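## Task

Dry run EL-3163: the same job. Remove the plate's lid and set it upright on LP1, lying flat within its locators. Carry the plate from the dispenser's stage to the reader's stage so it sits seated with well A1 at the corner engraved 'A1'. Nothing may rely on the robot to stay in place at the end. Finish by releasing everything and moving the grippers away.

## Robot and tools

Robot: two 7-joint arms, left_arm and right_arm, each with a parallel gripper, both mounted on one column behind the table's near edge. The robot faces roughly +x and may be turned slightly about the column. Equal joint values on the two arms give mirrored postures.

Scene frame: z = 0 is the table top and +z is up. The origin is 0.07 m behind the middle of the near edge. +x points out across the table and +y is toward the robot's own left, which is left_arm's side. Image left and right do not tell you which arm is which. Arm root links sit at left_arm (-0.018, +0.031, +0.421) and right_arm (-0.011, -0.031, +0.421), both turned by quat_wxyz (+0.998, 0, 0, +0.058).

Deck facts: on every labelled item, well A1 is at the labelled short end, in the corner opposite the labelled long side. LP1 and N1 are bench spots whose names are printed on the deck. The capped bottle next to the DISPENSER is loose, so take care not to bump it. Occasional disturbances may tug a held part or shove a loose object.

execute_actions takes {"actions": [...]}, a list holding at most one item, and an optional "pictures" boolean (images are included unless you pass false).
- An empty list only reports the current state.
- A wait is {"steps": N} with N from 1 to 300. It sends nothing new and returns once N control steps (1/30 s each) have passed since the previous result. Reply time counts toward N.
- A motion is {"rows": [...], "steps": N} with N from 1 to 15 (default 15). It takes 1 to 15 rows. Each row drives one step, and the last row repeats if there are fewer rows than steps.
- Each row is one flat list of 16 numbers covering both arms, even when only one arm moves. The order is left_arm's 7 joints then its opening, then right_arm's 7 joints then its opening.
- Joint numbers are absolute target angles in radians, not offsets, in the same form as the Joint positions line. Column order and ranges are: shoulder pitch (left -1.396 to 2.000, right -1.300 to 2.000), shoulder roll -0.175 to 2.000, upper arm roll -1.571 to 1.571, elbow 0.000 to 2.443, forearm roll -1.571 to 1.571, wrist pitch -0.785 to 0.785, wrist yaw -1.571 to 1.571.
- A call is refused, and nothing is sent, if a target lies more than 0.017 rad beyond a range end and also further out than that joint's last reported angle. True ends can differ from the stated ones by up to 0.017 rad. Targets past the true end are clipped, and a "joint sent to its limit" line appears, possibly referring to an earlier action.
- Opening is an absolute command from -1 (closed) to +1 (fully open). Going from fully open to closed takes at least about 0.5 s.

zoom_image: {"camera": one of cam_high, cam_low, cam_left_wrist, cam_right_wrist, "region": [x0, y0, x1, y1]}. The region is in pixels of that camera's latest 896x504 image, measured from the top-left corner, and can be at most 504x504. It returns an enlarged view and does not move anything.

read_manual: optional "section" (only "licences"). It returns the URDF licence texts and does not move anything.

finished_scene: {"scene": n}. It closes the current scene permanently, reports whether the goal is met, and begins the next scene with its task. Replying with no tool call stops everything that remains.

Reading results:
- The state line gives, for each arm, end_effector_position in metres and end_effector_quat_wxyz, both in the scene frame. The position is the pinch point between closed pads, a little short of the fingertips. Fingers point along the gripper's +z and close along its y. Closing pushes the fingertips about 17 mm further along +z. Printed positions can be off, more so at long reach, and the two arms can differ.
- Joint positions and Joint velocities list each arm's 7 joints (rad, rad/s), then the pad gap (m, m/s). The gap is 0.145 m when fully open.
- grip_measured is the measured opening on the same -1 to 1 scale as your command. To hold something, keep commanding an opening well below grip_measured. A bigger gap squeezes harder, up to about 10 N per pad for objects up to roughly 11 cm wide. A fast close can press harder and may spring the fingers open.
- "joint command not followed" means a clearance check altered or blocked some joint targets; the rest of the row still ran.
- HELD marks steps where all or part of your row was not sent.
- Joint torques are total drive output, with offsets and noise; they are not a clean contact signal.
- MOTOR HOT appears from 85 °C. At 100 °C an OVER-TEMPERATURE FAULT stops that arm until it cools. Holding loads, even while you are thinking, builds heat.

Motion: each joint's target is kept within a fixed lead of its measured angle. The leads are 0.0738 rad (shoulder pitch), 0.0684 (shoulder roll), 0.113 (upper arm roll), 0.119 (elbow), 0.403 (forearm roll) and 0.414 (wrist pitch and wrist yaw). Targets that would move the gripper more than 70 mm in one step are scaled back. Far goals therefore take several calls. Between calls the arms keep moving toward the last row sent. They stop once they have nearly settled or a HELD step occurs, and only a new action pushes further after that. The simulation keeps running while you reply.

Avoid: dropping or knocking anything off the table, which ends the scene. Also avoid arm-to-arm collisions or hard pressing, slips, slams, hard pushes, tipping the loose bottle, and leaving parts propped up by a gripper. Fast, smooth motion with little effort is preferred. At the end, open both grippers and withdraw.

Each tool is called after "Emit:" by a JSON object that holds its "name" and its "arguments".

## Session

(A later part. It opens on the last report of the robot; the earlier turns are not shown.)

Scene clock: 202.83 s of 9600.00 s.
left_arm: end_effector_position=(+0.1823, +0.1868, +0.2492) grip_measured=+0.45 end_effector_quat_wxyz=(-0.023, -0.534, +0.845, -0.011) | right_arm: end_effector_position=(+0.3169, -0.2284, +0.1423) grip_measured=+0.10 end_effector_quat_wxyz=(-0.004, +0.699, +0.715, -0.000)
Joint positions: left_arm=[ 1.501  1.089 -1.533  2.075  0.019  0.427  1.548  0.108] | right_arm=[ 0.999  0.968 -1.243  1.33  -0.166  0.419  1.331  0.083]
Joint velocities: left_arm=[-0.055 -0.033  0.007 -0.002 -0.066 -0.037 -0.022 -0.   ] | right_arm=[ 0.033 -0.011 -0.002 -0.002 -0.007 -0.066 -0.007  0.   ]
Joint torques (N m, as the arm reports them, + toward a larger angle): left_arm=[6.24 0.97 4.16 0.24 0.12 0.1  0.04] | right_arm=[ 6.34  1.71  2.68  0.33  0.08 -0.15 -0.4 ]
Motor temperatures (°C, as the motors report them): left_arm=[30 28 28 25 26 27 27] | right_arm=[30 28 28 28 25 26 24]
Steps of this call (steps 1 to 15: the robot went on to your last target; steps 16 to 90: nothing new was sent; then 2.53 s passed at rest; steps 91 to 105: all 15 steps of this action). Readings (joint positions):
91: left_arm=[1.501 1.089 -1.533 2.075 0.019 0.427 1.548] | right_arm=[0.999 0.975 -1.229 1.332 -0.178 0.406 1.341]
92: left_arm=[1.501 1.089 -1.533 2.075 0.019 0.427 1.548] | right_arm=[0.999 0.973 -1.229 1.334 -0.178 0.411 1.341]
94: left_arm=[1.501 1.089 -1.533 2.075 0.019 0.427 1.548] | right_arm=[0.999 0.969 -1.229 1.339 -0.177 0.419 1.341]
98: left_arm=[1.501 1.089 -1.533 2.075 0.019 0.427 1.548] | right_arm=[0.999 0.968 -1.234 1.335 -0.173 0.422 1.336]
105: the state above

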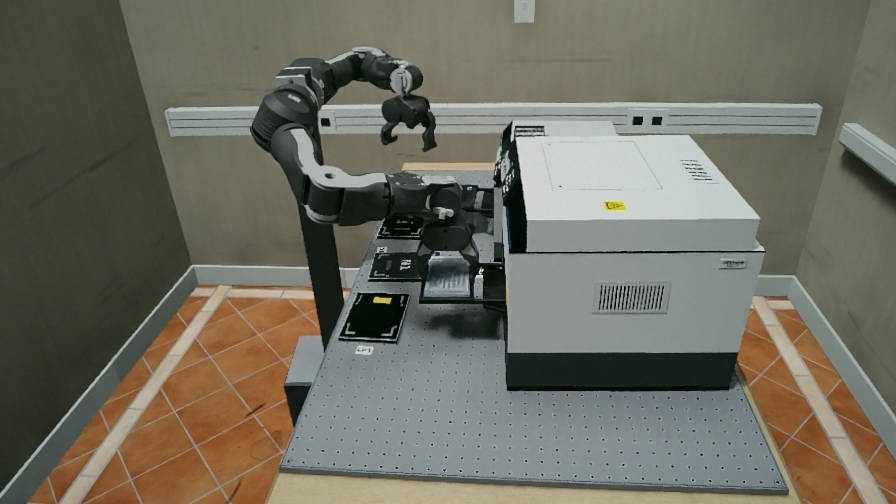

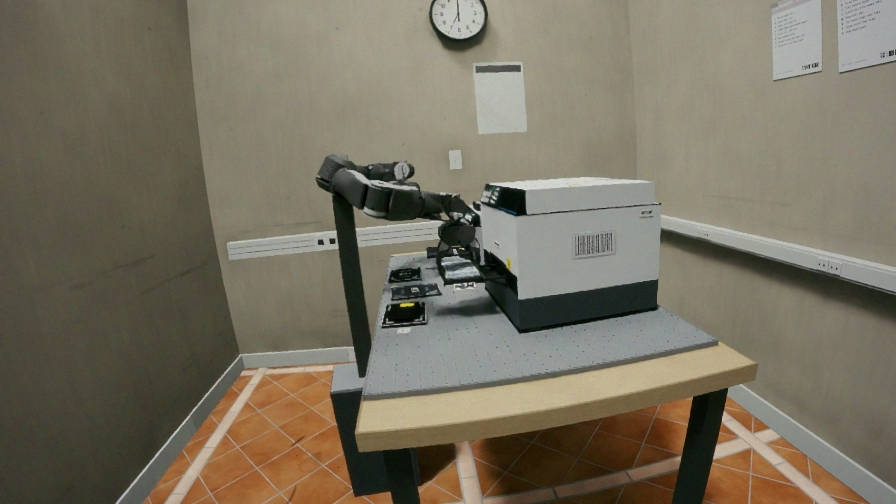

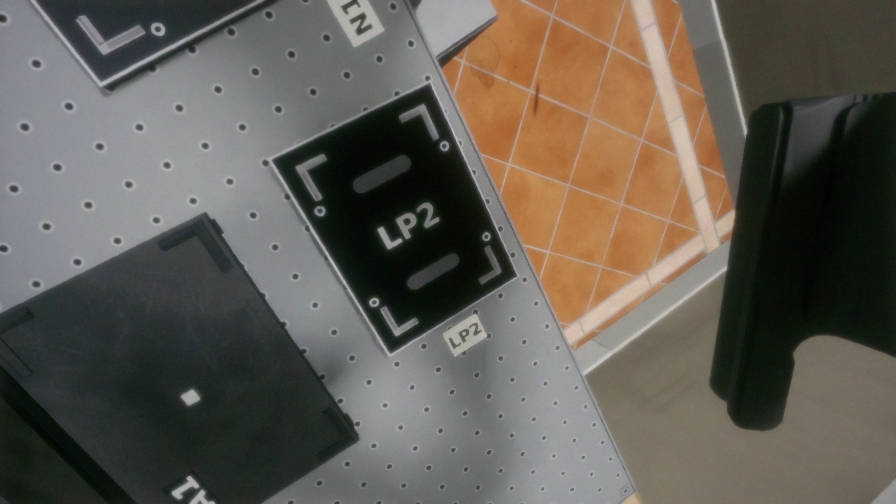

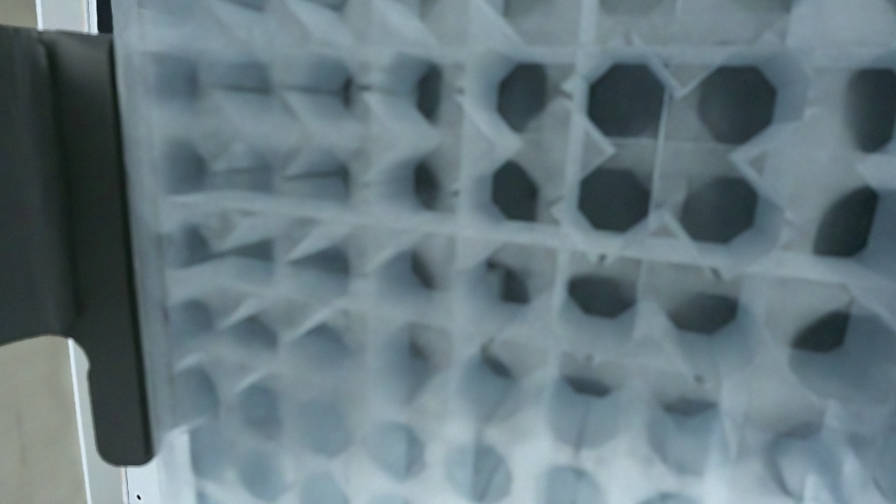

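Emit:
{"name": "execute_actions", "arguments": {"actions": [{"rows":[[1.5,1.09,-1.535,2.075,0.02,0.43,1.55,0.45,1.0,0.968,-1.245,1.335,-0.165,0.424,1.321,-0.8],[1.5,1.09,-1.535,2.075,0.02,0.43,1.55,0.45,1.0,0.97,-1.246,1.342,-0.165,0.43,1.321,-0.8],[1.5,1.09,-1.535,2.075,0.02,0.43,1.55,0.45,1.0,0.97,-1.246,1.342,-0.165,0.43,1.321,-0.8],[1.5,1.09,-1.535,2.075,0.02,0.43,1.55,0.45,1.0,0.97,-1.246,1.342,-0.165,0.43,1.321,-0.8],[1.5,1.09,-1.535,2.075,0.02,0.43,1.55,0.45,1.0,0.969,-1.25,1.34,-0.163,0.429,1.317,-0.8],[1.5,1.09,-1.535,2.075,0.02,0.43,1.55,0.45,1.0,0.968,-1.254,1.337,-0.16,0.428,1.312,-0.8],[1.5,1.09,-1.535,2.075,0.02,0.43,1.55,0.45,1.0,0.967,-1.258,1.335,-0.158,0.427,1.308,-0.8],[1.5,1.09,-1.535,2.075,0.02,0.43,1.55,0.45,1.0,0.966,-1.262,1.333,-0.156,0.426,1.303,-0.8],[1.5,1.09,-1.535,2.075,0.02,0.43,1.55,0.45,1.0,0.965,-1.266,1.33,-0.153,0.426,1.299,-0.8]]}]}}

Emit:
{"name": "zoom_image", "arguments": {"camera": "cam_high", "region": [410,240,490,315]}}

Scene clock: 205.87 s of 9600.00 s.
left_arm: end_effector_position=(+0.1823, +0.1868, +0.2492) grip_measured=+0.45 end_effector_quat_wxyz=(-0.023, -0.534, +0.845, -0.011) | right_arm: end_effector_position=(+0.3162, -0.2278, +0.1411) grip_measured=+0.10 end_effector_quat_wxyz=(-0.003, +0.699, +0.715, -0.000)
Joint positions: left_arm=[ 1.501  1.089 -1.533  2.075  0.019  0.427  1.548  0.108] | right_arm=[ 1.004  0.969 -1.258  1.334 -0.156  0.424  1.32   0.083]
Joint velocities: left_arm=[ 0.033 -0.011 -0.002  0.007 -0.081 -0.022  0.007 -0.   ] | right_arm=[ 0.055  0.033 -0.012  0.002  0.022  0.051  0.007  0.   ]
Joint torques (N m, as the arm reports them, + toward a larger angle): left_arm=[6.22 0.95 4.16 0.22 0.12 0.1  0.04] | right_arm=[ 5.09  1.75  1.69 -0.03  0.15 -0.06 -0.57]
Motor temperatures (°C, as the motors report them): left_arm=[30 28 28 25 26 27 27] | right_arm=[30 28 28 28 25 26 24]
Steps of this call (steps 1 to 15: the robot went on to your last target; steps 16 to 76: nothing new was sent; steps 77 to 91: all 15 steps of this action). Readings (joint positions):
77: left_arm=[1.501 1.089 -1.533 2.075 0.019 0.427 1.548] | right_arm=[0.999 0.968 -1.243 1.332 -0.166 0.420 1.331]
78: left_arm=[1.501 1.089 -1.533 2.075 0.019 0.427 1.548] | right_arm=[0.999 0.969 -1.243 1.338 -0.166 0.423 1.330]
80: left_arm=[1.501 1.089 -1.533 2.075 0.019 0.427 1.548] | right_arm=[0.999 0.969 -1.243 1.342 -0.166 0.425 1.329]
84: left_arm=[1.501 1.089 -1.533 2.075 0.019 0.427 1.548] | right_arm=[1.002 0.969 -1.255 1.336 -0.161 0.425 1.322]
91: the state above

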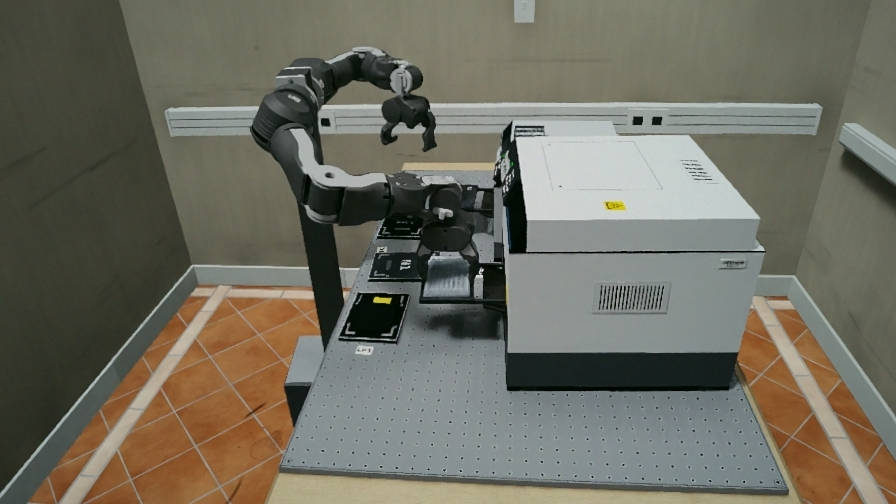

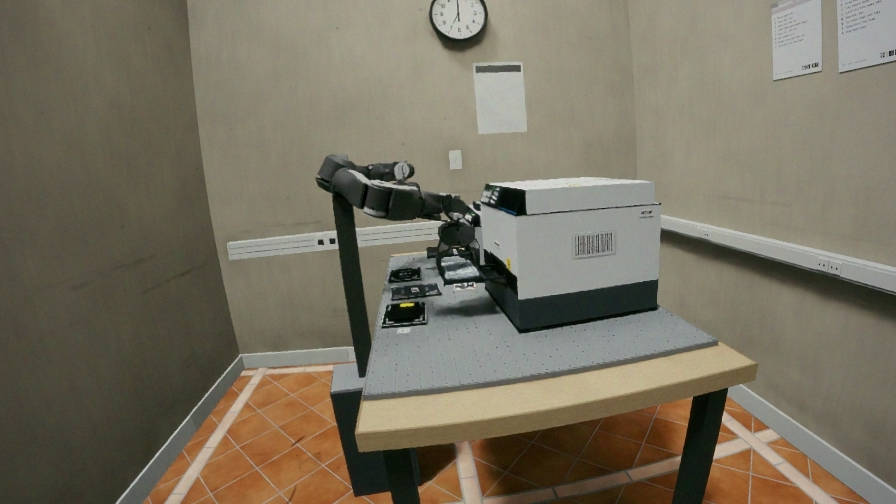

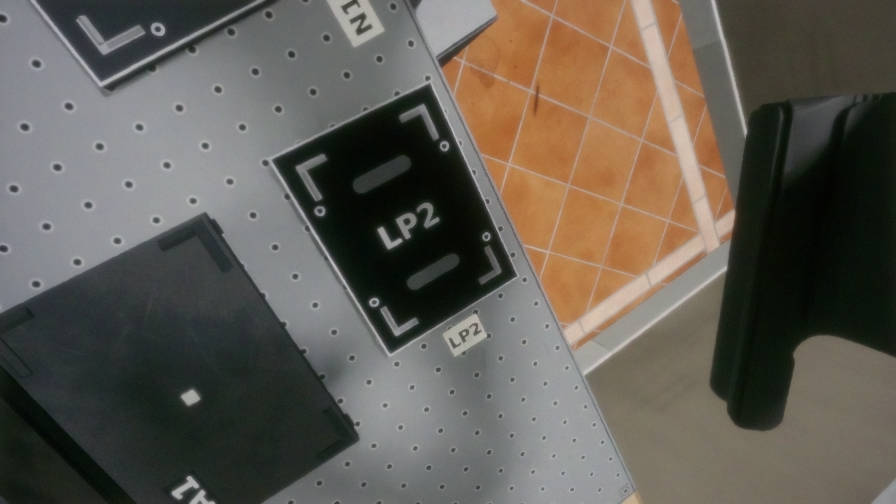

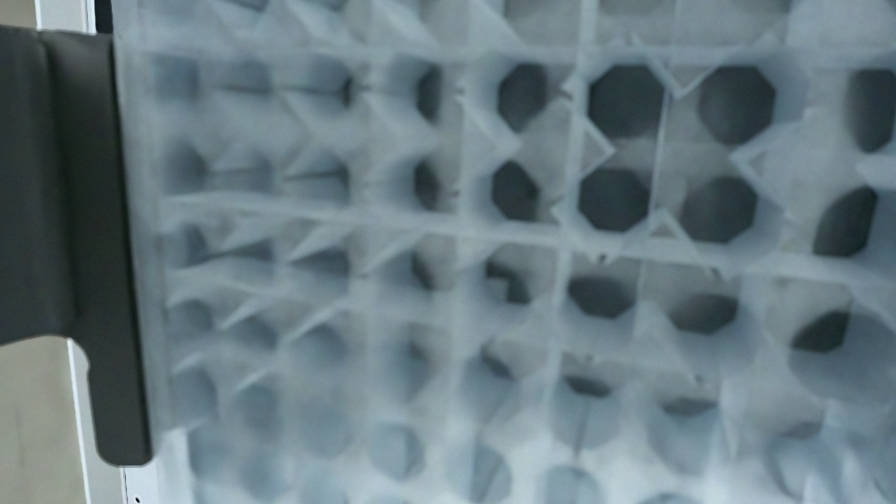

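Region (410, 240, 490, 315) of cam_high's 896x504 image, scaled by 6.300, with more detail than that image has; it fills the top 472 rows of this view, and the rest is white.

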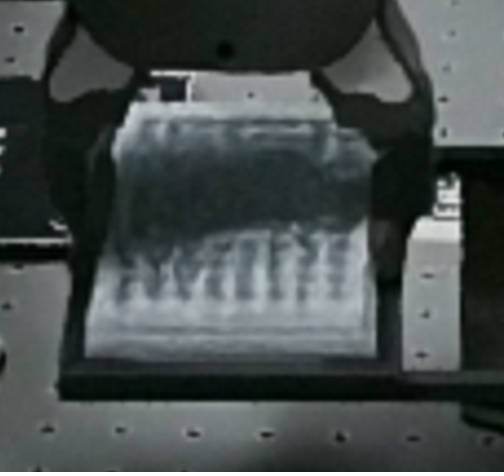

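Emit:
{"name": "execute_actions", "arguments": {"actions": [{"rows":[[1.5,1.09,-1.535,2.075,0.02,0.43,1.55,0.45,1.004,0.969,-1.258,1.335,-0.156,0.424,1.317,-0.5],[1.5,1.09,-1.535,2.075,0.02,0.43,1.55,0.45,1.004,0.969,-1.258,1.335,-0.156,0.424,1.317,-0.2],[1.5,1.09,-1.535,2.075,0.02,0.43,1.55,0.45,1.004,0.969,-1.258,1.335,-0.156,0.424,1.317,0],[1.5,1.09,-1.535,2.075,0.02,0.43,1.55,0.45,1.004,0.969,-1.258,1.335,-0.156,0.424,1.317,0.08],[1.5,1.09,-1.535,2.075,0.02,0.43,1.55,0.45,1.004,0.969,-1.258,1.335,-0.156,0.424,1.317,0.13],[1.5,1.09,-1.535,2.075,0.02,0.43,1.55,0.45,1.004,0.969,-1.258,1.335,-0.156,0.424,1.317,0.18],[1.5,1.09,-1.535,2.075,0.02,0.43,1.55,0.45,1.004,0.969,-1.258,1.335,-0.156,0.424,1.317,0.25],[1.5,1.09,-1.535,2.075,0.02,0.43,1.55,0.45,1.004,0.969,-1.258,1.335,-0.156,0.424,1.317,0.33],[1.5,1.09,-1.535,2.075,0.02,0.43,1.55,0.45,1.004,0.969,-1.258,1.335,-0.156,0.424,1.317,0.4],[1.5,1.09,-1.535,2.075,0.02,0.43,1.55,0.45,1.004,0.969,-1.258,1.335,-0.156,0.424,1.317,0.4],[1.5,1.09,-1.535,2.075,0.02,0.43,1.55,0.45,1.004,0.972,-1.246,1.342,-0.163,0.426,1.335,0.4],[1.5,1.09,-1.535,2.075,0.02,0.43,1.55,0.45,1.004,0.975,-1.233,1.349,-0.17,0.428,1.35,0.4],[1.5,1.09,-1.535,2.075,0.02,0.43,1.55,0.45,1.004,0.978,-1.221,1.357,-0.178,0.43,1.364,0.4],[1.5,1.09,-1.535,2.075,0.02,0.43,1.55,0.45,1.004,0.981,-1.209,1.364,-0.185,0.432,1.378,0.4],[1.5,1.09,-1.535,2.075,0.02,0.43,1.55,0.45,1.004,0.984,-1.197,1.371,-0.192,0.435,1.392,0.4]]}], "pictures": false}}

Emit:
{"name": "execute_actions", "arguments": {"actions": [{"rows":[[1.5,1.09,-1.535,2.075,0.02,0.43,1.55,0.45,1.039,0.993,-1.221,1.383,-0.18,0.443,1.402,0.4],[1.5,1.09,-1.535,2.075,0.02,0.43,1.55,0.45,1.073,1.002,-1.245,1.395,-0.167,0.452,1.413,0.4],[1.5,1.09,-1.535,2.075,0.02,0.43,1.55,0.45,1.108,1.011,-1.269,1.407,-0.154,0.46,1.424,0.4],[1.5,1.09,-1.535,2.075,0.02,0.43,1.55,0.45,1.142,1.02,-1.293,1.419,-0.141,0.469,1.434,0.4],[1.5,1.09,-1.535,2.075,0.02,0.43,1.55,0.45,1.177,1.029,-1.317,1.431,-0.128,0.477,1.445,0.4],[1.5,1.09,-1.535,2.075,0.02,0.43,1.55,0.45,1.212,1.038,-1.342,1.443,-0.115,0.486,1.456,0.4],[1.5,1.09,-1.535,2.075,0.02,0.43,1.55,0.45,1.246,1.047,-1.366,1.455,-0.102,0.494,1.466,0.4],[1.5,1.09,-1.535,2.075,0.02,0.43,1.55,0.45,1.281,1.056,-1.39,1.467,-0.09,0.503,1.477,0.4],[1.5,1.09,-1.535,2.075,0.02,0.43,1.55,0.45,1.315,1.065,-1.414,1.479,-0.077,0.511,1.488,0.4],[1.5,1.09,-1.535,2.075,0.02,0.43,1.55,0.45,1.35,1.074,-1.438,1.49,-0.064,0.52,1.498,0.4],[1.5,1.09,-1.535,2.075,0.02,0.43,1.55,0.45,1.385,1.077,-1.456,1.496,-0.054,0.522,1.512,0.4],[1.5,1.09,-1.535,2.075,0.02,0.43,1.55,0.45,1.42,1.08,-1.474,1.502,-0.044,0.524,1.526,0.4]]}]}}

Emit:
{"name": "zoom_image", "arguments": {"camera": "cam_high", "region": [410,240,490,315]}}

Scene clock: 214.33 s of 9600.00 s.
left_arm: end_effector_position=(+0.1823, +0.1868, +0.2492) grip_measured=+0.45 end_effector_quat_wxyz=(-0.023, -0.534, +0.845, -0.011) | right_arm: end_effector_position=(+0.3176, -0.2247, +0.1545) grip_measured=+0.40 end_effector_quat_wxyz=(-0.004, +0.696, +0.718, +0.007)
Joint positions: left_arm=[ 1.501  1.089 -1.533  2.075  0.019  0.427  1.548  0.108] | right_arm=[ 1.003  0.98  -1.202  1.369 -0.182  0.429  1.37   0.105]
Joint velocities: left_arm=[ 0.033  0.011 -0.002 -0.002  0.022 -0.066 -0.022  0.   ] | right_arm=[ 0.055  0.099  0.266  0.144 -0.154  0.081  0.315  0.   ]
Joint torques (N m, as the arm reports them, + toward a larger angle): left_arm=[6.21 1.   4.19 0.22 0.11 0.1  0.03] | right_arm=[ 6.46  3.68  4.34  0.63 -0.04 -0.01  0.25]
Motor temperatures (°C, as the motors report them): left_arm=[30 28 28 25 26 27 27] | right_arm=[30 28 28 28 25 26 24]
Steps of this call (steps 1 to 15: the robot went on to your last target; steps 16 to 90: nothing new was sent; then 4.97 s passed at rest; steps 91 to 105: all 15 steps of this action). Readings (joint positions):
91: left_arm=[1.501 1.089 -1.533 2.075 0.019 0.427 1.548] | right_arm=[1.005 0.970 -1.258 1.335 -0.157 0.424 1.321]
92: left_arm=[1.501 1.089 -1.533 2.075 0.019 0.427 1.548] | right_arm=[1.005 0.970 -1.258 1.335 -0.157 0.424 1.321]
94: left_arm=[1.501 1.089 -1.533 2.075 0.019 0.427 1.548] | right_arm=[1.005 0.970 -1.258 1.335 -0.157 0.424 1.321]
98: left_arm=[1.501 1.089 -1.533 2.075 0.019 0.427 1.548] | right_arm=[1.004 0.970 -1.258 1.335 -0.157 0.424 1.321]
105: the state above

Scene clock: 214.83 s of 9600.00 s.
left_arm: end_effector_position=(+0.1823, +0.1868, +0.2492) grip_measured=+0.45 end_effector_quat_wxyz=(-0.023, -0.534, +0.845, -0.011) | right_arm: end_effector_position=(+0.3151, -0.2249, +0.2339) grip_measured=+0.40 end_effector_quat_wxyz=(+0.004, +0.702, +0.712, +0.004)
Joint positions: left_arm=[ 1.501  1.089 -1.533  2.075  0.019  0.427  1.548  0.108] | right_arm=[ 1.421  1.08  -1.47   1.502 -0.047  0.52   1.518  0.105]
Joint velocities: left_arm=[-0.011  0.033  0.017 -0.007  0.022  0.037 -0.007 -0.   ] | right_arm=[-0.143 -0.011 -0.11   0.002  0.051  0.022  0.037 -0.   ]
Joint torques (N m, as the arm reports them, + toward a larger angle): left_arm=[6.26 0.95 4.16 0.22 0.11 0.11 0.04] | right_arm=[ 6.1   0.59  3.37 -0.02  0.15  0.    0.14]
Motor temperatures (°C, as the motors report them): left_arm=[30 28 28 25 26 27 27] | right_arm=[30 28 28 28 25 26 24]
Steps of this call (steps 1 to 15: all 15 steps of this action). Readings (joint positions):
1: left_arm=[1.501 1.089 -1.533 2.075 0.019 0.427 1.548] | right_arm=[1.025 0.988 -1.220 1.378 -0.182 0.434 1.382]
2: left_arm=[1.501 1.089 -1.533 2.075 0.019 0.427 1.548] | right_arm=[1.062 0.999 -1.245 1.391 -0.176 0.440 1.394]
4: left_arm=[1.501 1.089 -1.533 2.075 0.019 0.427 1.548] | right_arm=[1.142 1.018 -1.286 1.416 -0.156 0.456 1.415]
8: left_arm=[1.501 1.089 -1.533 2.075 0.019 0.427 1.548] | right_arm=[1.274 1.054 -1.387 1.465 -0.106 0.490 1.458]
15: the state above

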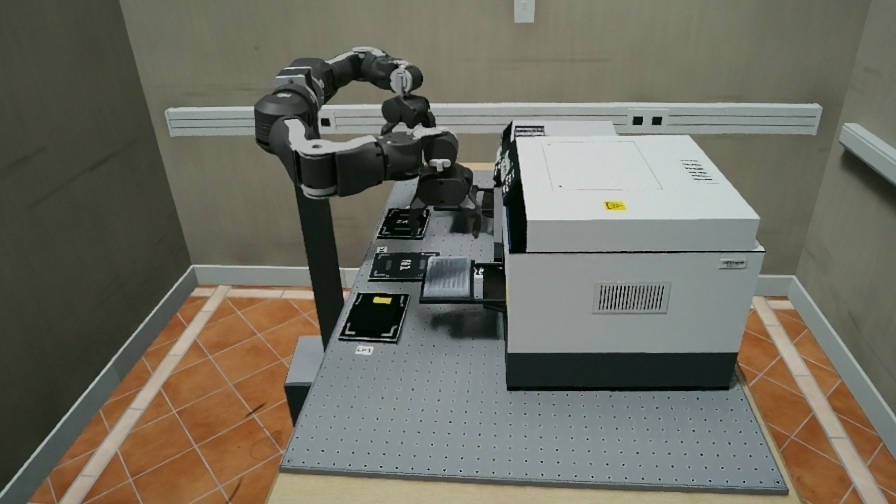

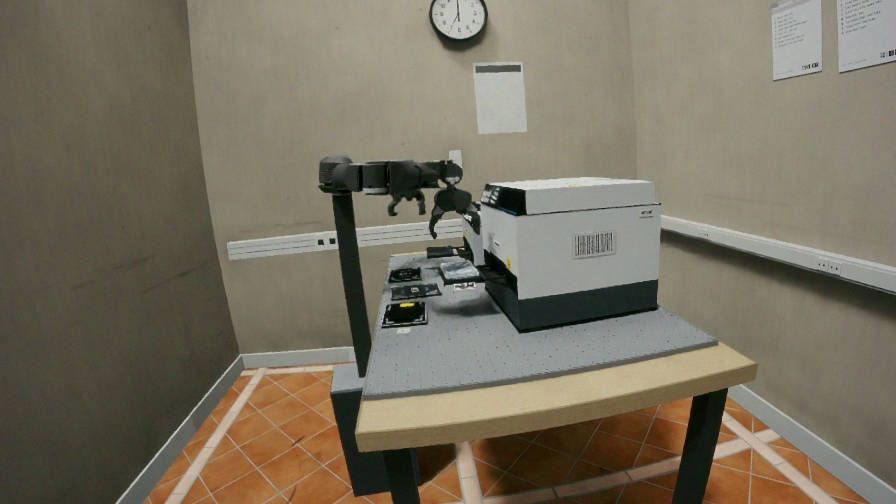

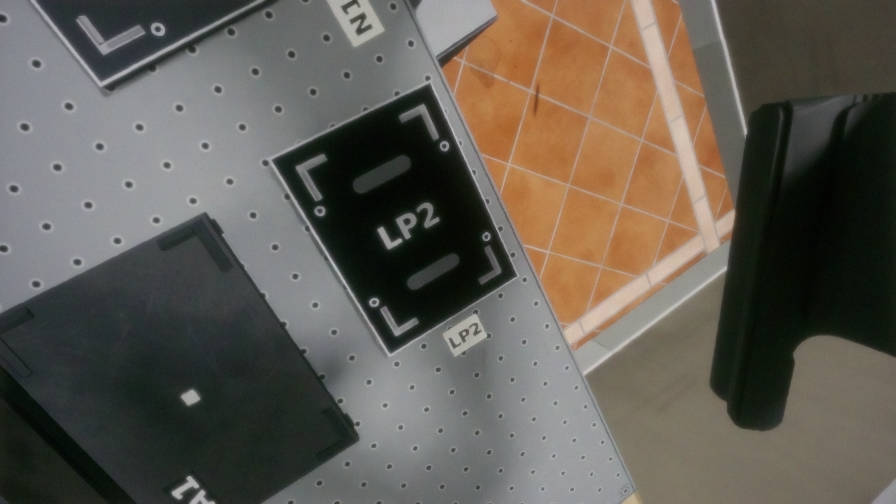

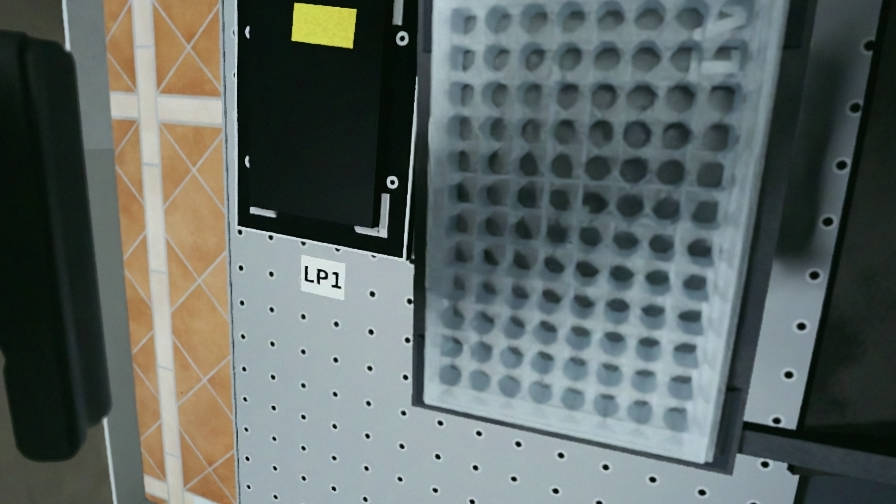

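Region (410, 240, 490, 315) of cam_high's 896x504 image, scaled by 6.300, with more detail than that image has; it fills the top 472 rows of this view, and the rest is white.

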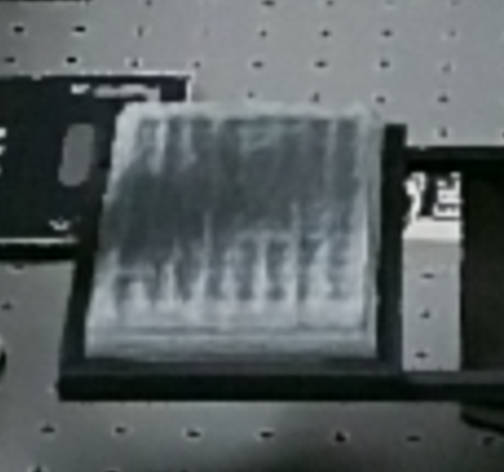

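Emit:
{"name": "zoom_image", "arguments": {"camera": "cam_right_wrist", "region": [400,300,780,490]}}

Emit:
{"name": "execute_actions", "arguments": {"actions": [{"rows":[[1.5,1.09,-1.535,2.075,0.02,0.43,1.55,0.45,1.425,1.07,-1.476,1.515,-0.046,0.545,1.528,0.4],[1.5,1.09,-1.535,2.075,0.02,0.43,1.55,0.45,1.43,1.058,-1.478,1.53,-0.048,0.57,1.53,0.4],[1.5,1.09,-1.535,2.075,0.02,0.43,1.55,0.45,1.435,1.046,-1.48,1.545,-0.05,0.595,1.532,0.4],[1.5,1.09,-1.535,2.075,0.02,0.43,1.55,0.45,1.44,1.034,-1.482,1.56,-0.052,0.62,1.534,0.4],[1.5,1.09,-1.535,2.075,0.02,0.43,1.55,0.45,1.445,1.022,-1.484,1.575,-0.054,0.645,1.536,0.4],[1.5,1.09,-1.535,2.075,0.02,0.43,1.55,0.45,1.45,1.01,-1.486,1.59,-0.056,0.67,1.538,0.4],[1.5,1.09,-1.535,2.075,0.02,0.43,1.55,0.45,1.455,0.998,-1.488,1.605,-0.058,0.695,1.54,0.4],[1.5,1.09,-1.535,2.075,0.02,0.43,1.55,0.45,1.46,0.986,-1.49,1.62,-0.06,0.72,1.542,0.4],[1.5,1.09,-1.535,2.075,0.02,0.43,1.55,0.45,1.465,0.976,-1.492,1.632,-0.06,0.74,1.544,0.4]]}]}}

Emit:
{"name": "zoom_image", "arguments": {"camera": "cam_low", "region": [430,250,500,295]}}

Region (400, 300, 780, 490) of cam_right_wrist's 896x504 image, scaled by 1.326, with more detail than that image has.

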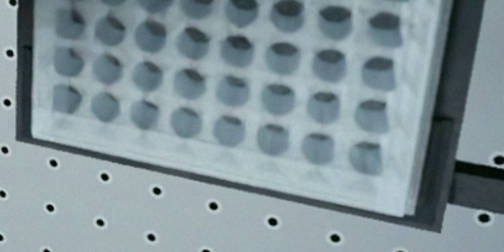

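Scene clock: 219.13 s of 9600.00 s.
left_arm: end_effector_position=(+0.1823, +0.1868, +0.2492) grip_measured=+0.45 end_effector_quat_wxyz=(-0.023, -0.534, +0.845, -0.011) | right_arm: end_effector_position=(+0.3062, -0.1715, +0.2432) grip_measured=+0.40 end_effector_quat_wxyz=(+0.011, +0.696, +0.717, +0.010)
Joint positions: left_arm=[ 1.501  1.089 -1.533  2.075  0.019  0.427  1.548  0.108] | right_arm=[ 1.463  0.978 -1.488  1.631 -0.06   0.736  1.538  0.105]
Joint velocities: left_arm=[-0.055 -0.033  0.007  0.012 -0.11  -0.022 -0.007 -0.   ] | right_arm=[ 0.055 -0.011  0.007  0.002 -0.125  0.051 -0.095 -0.   ]
Joint torques (N m, as the arm reports them, + toward a larger angle): left_arm=[6.24 1.01 4.19 0.26 0.11 0.1  0.05] | right_arm=[ 6.72  0.05  3.11  0.12  0.08 -0.02  0.12]
Motor temperatures (°C, as the motors report them): left_arm=[30 28 28 25 26 27 27] | right_arm=[30 28 28 28 25 26 24]
Steps of this call (steps 1 to 15: the robot went on to your last target; steps 16 to 90: nothing new was sent; then 0.80 s passed at rest; steps 91 to 105: all 15 steps of this action). Readings (joint positions):
91: left_arm=[1.501 1.089 -1.533 2.075 0.019 0.427 1.548] | right_arm=[1.419 1.079 -1.473 1.507 -0.047 0.530 1.521]
92: left_arm=[1.501 1.089 -1.533 2.075 0.019 0.427 1.548] | right_arm=[1.424 1.071 -1.475 1.520 -0.050 0.546 1.522]
94: left_arm=[1.501 1.089 -1.533 2.075 0.019 0.427 1.548] | right_arm=[1.436 1.034 -1.478 1.557 -0.052 0.590 1.525]
98: left_arm=[1.501 1.089 -1.533 2.075 0.019 0.427 1.548] | right_arm=[1.455 0.990 -1.486 1.616 -0.056 0.687 1.534]
105: the state above

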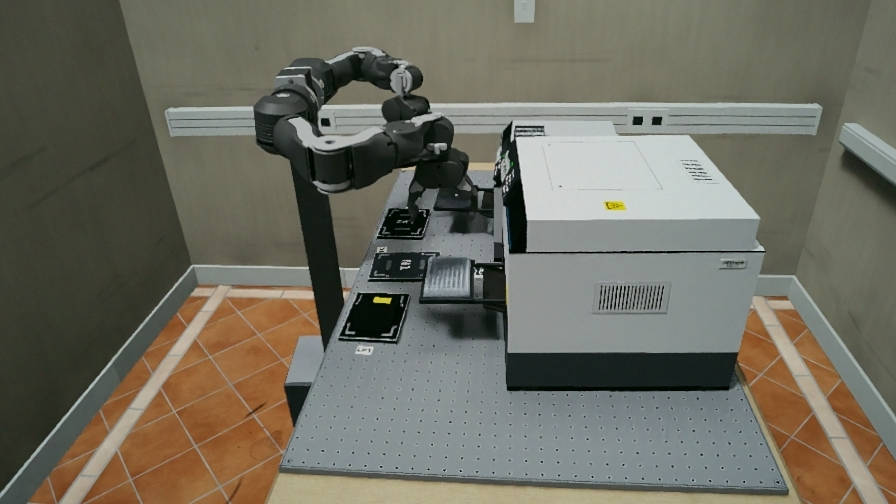

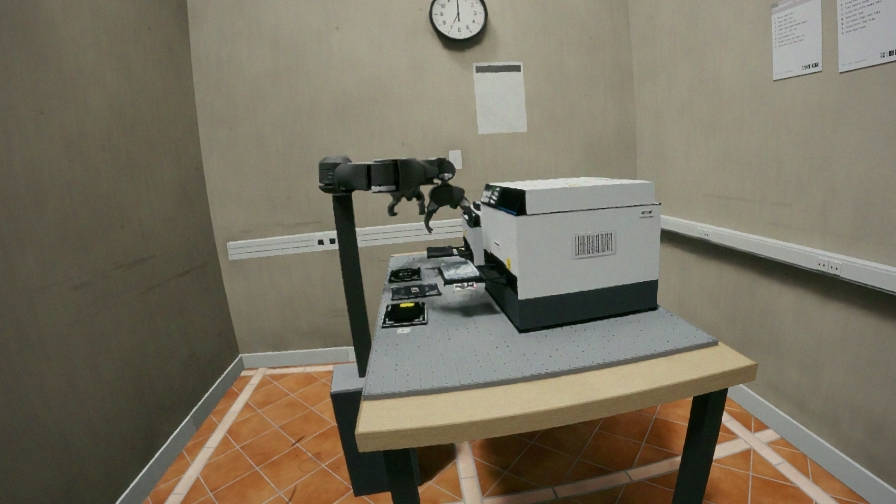

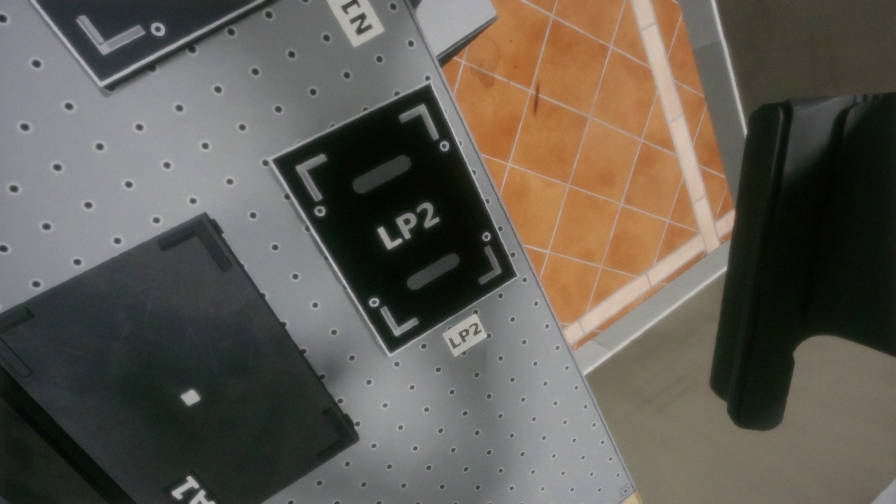

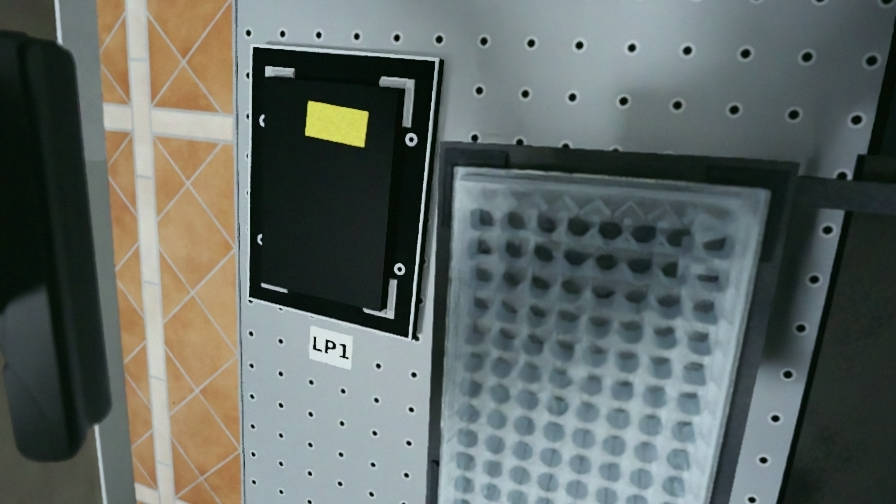

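Region (430, 250, 500, 295) of cam_low's 896x504 image, scaled by 7.200, with more detail than that image has; it fills the top 324 rows of this view, and the rest is white.

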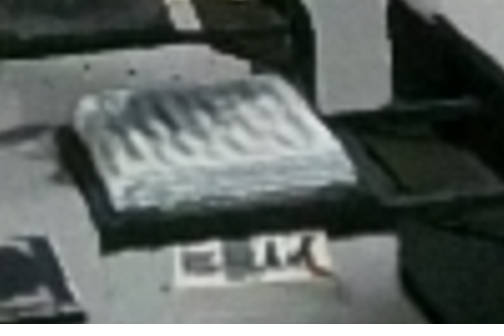

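Emit:
{"name": "zoom_image", "arguments": {"camera": "cam_right_wrist", "region": [430,130,810,290]}}

Emit:
{"name": "zoom_image", "arguments": {"camera": "cam_right_wrist", "region": [230,30,460,350]}}

Emit:
{"name": "zoom_image", "arguments": {"camera": "cam_high", "region": [415,280,480,308]}}

Region (430, 130, 810, 290) of cam_right_wrist's 896x504 image, scaled by 1.326, with more detail than that image has; it fills the top 212 rows of this view, and the rest is white.

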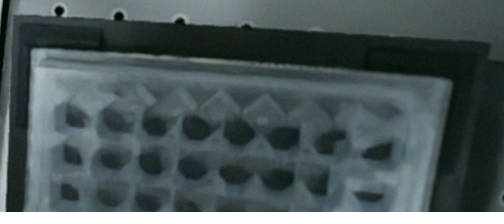

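Region (230, 30, 460, 350) of cam_right_wrist's 896x504 image, scaled by 1.575, with more detail than that image has; it fills the left 362 columns of this view, and the rest is white.

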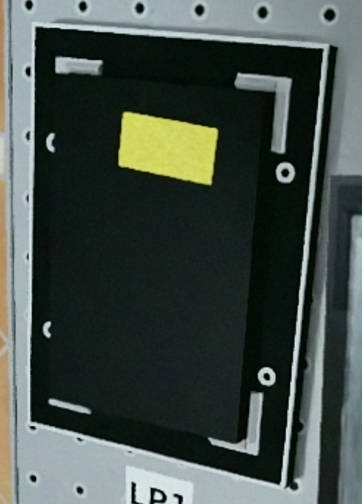

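Region (415, 280, 480, 308) of cam_high's 896x504 image, scaled by 7.754, with more detail than that image has; it fills the top 217 rows of this view, and the rest is white.

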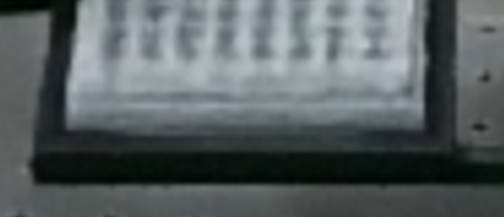

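Emit:
{"name": "execute_actions", "arguments": {"actions": [{"rows":[[1.5,1.09,-1.535,2.075,0.02,0.43,1.55,0.45,1.465,0.98,-1.492,1.66,-0.06,0.74,1.544,0.4],[1.5,1.09,-1.535,2.075,0.02,0.43,1.55,0.45,1.465,0.985,-1.492,1.7,-0.06,0.74,1.544,0.4],[1.5,1.09,-1.535,2.075,0.02,0.43,1.55,0.45,1.465,0.99,-1.492,1.745,-0.06,0.74,1.544,0.4],[1.5,1.09,-1.535,2.075,0.02,0.43,1.55,0.45,1.465,0.997,-1.492,1.79,-0.06,0.74,1.544,0.4],[1.5,1.09,-1.535,2.075,0.02,0.43,1.55,0.45,1.465,1.004,-1.492,1.835,-0.06,0.74,1.544,0.4],[1.5,1.09,-1.535,2.075,0.02,0.43,1.55,0.45,1.465,1.011,-1.492,1.88,-0.06,0.74,1.544,0.4],[1.5,1.09,-1.535,2.075,0.02,0.43,1.55,0.45,1.465,1.018,-1.492,1.925,-0.06,0.74,1.544,0.4],[1.5,1.09,-1.535,2.075,0.02,0.43,1.55,0.45,1.465,1.025,-1.492,1.97,-0.06,0.74,1.544,0.4],[1.5,1.09,-1.535,2.075,0.02,0.43,1.55,0.45,1.465,1.032,-1.492,2.015,-0.06,0.74,1.544,0.4],[1.5,1.09,-1.535,2.075,0.02,0.43,1.55,0.45,1.465,1.038,-1.492,2.055,-0.06,0.74,1.544,0.4],[1.5,1.09,-1.535,2.075,0.02,0.43,1.55,0.45,1.465,1.042,-1.492,2.085,-0.06,0.74,1.544,0.4],[1.5,1.09,-1.535,2.075,0.02,0.43,1.55,0.45,1.465,1.045,-1.492,2.1,-0.06,0.74,1.544,0.4]]}]}}

Scene clock: 224.37 s of 9600.00 s.
left_arm: end_effector_position=(+0.1823, +0.1868, +0.2492) grip_measured=+0.45 end_effector_quat_wxyz=(-0.023, -0.534, +0.845, -0.011) | right_arm: end_effector_position=(+0.2259, -0.1276, +0.2491) grip_measured=+0.40 end_effector_quat_wxyz=(+0.009, +0.541, +0.841, +0.020)
Joint positions: left_arm=[ 1.501  1.089 -1.533  2.075  0.019  0.427  1.548  0.108] | right_arm=[ 1.463  1.045 -1.489  2.099 -0.059  0.738  1.544  0.105]
Joint velocities: left_arm=[ 0.033  0.011 -0.007 -0.012 -0.037 -0.022 -0.081  0.   ] | right_arm=[-0.011 -0.011 -0.002  0.002 -0.095  0.066 -0.007 -0.   ]
Joint torques (N m, as the arm reports them, + toward a larger angle): left_arm=[6.26 0.94 4.19 0.19 0.11 0.1  0.04] | right_arm=[ 5.48  0.51  2.66  0.1   0.06 -0.01 -0.02]
Motor temperatures (°C, as the motors report them): left_arm=[30 28 28 25 26 27 27] | right_arm=[30 28 28 28 25 26 24]
Steps of this call (steps 1 to 15: the robot went on to your last target; steps 16 to 90: nothing new was sent; then 1.73 s passed at rest; steps 91 to 105: all 15 steps of this action). Readings (joint positions):
91: left_arm=[1.501 1.089 -1.533 2.075 0.019 0.427 1.548] | right_arm=[1.463 0.981 -1.488 1.646 -0.063 0.738 1.538]
92: left_arm=[1.501 1.089 -1.533 2.075 0.019 0.427 1.548] | right_arm=[1.463 0.989 -1.488 1.686 -0.065 0.738 1.538]
94: left_arm=[1.501 1.089 -1.533 2.075 0.019 0.427 1.548] | right_arm=[1.463 0.995 -1.488 1.784 -0.062 0.738 1.541]
98: left_arm=[1.501 1.089 -1.533 2.075 0.019 0.427 1.548] | right_arm=[1.463 1.026 -1.489 1.962 -0.061 0.738 1.542]
105: the state above

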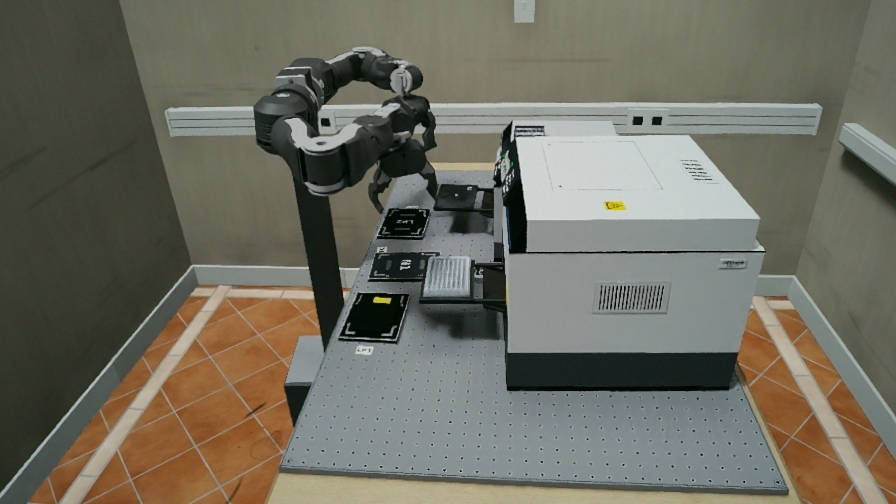

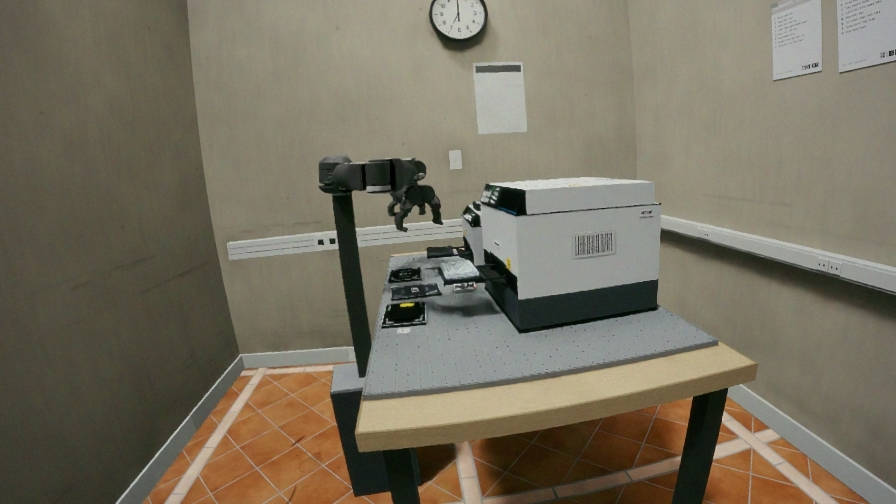

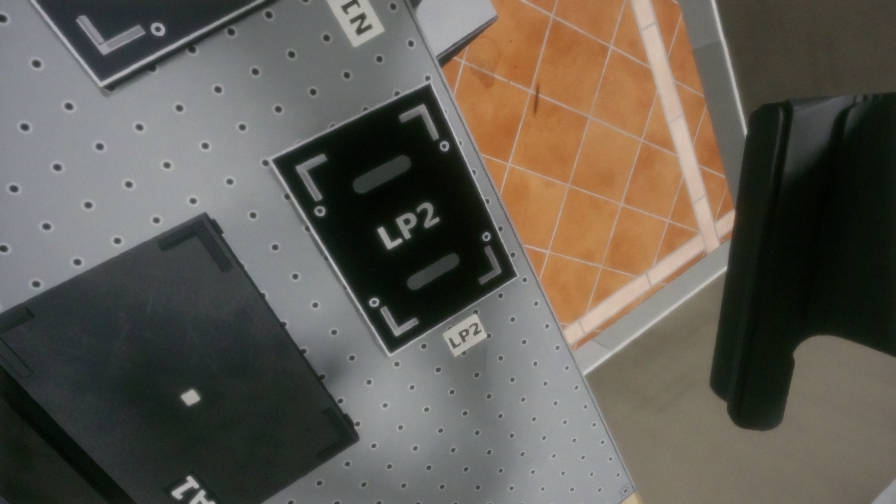

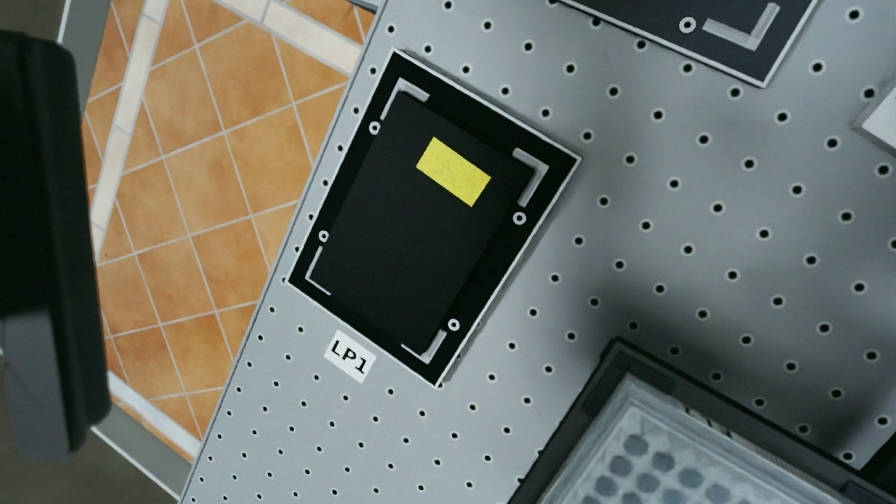

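Emit:
{"name": "finished_scene", "arguments": {"scene": 2}}

The scene is finished: the task was done.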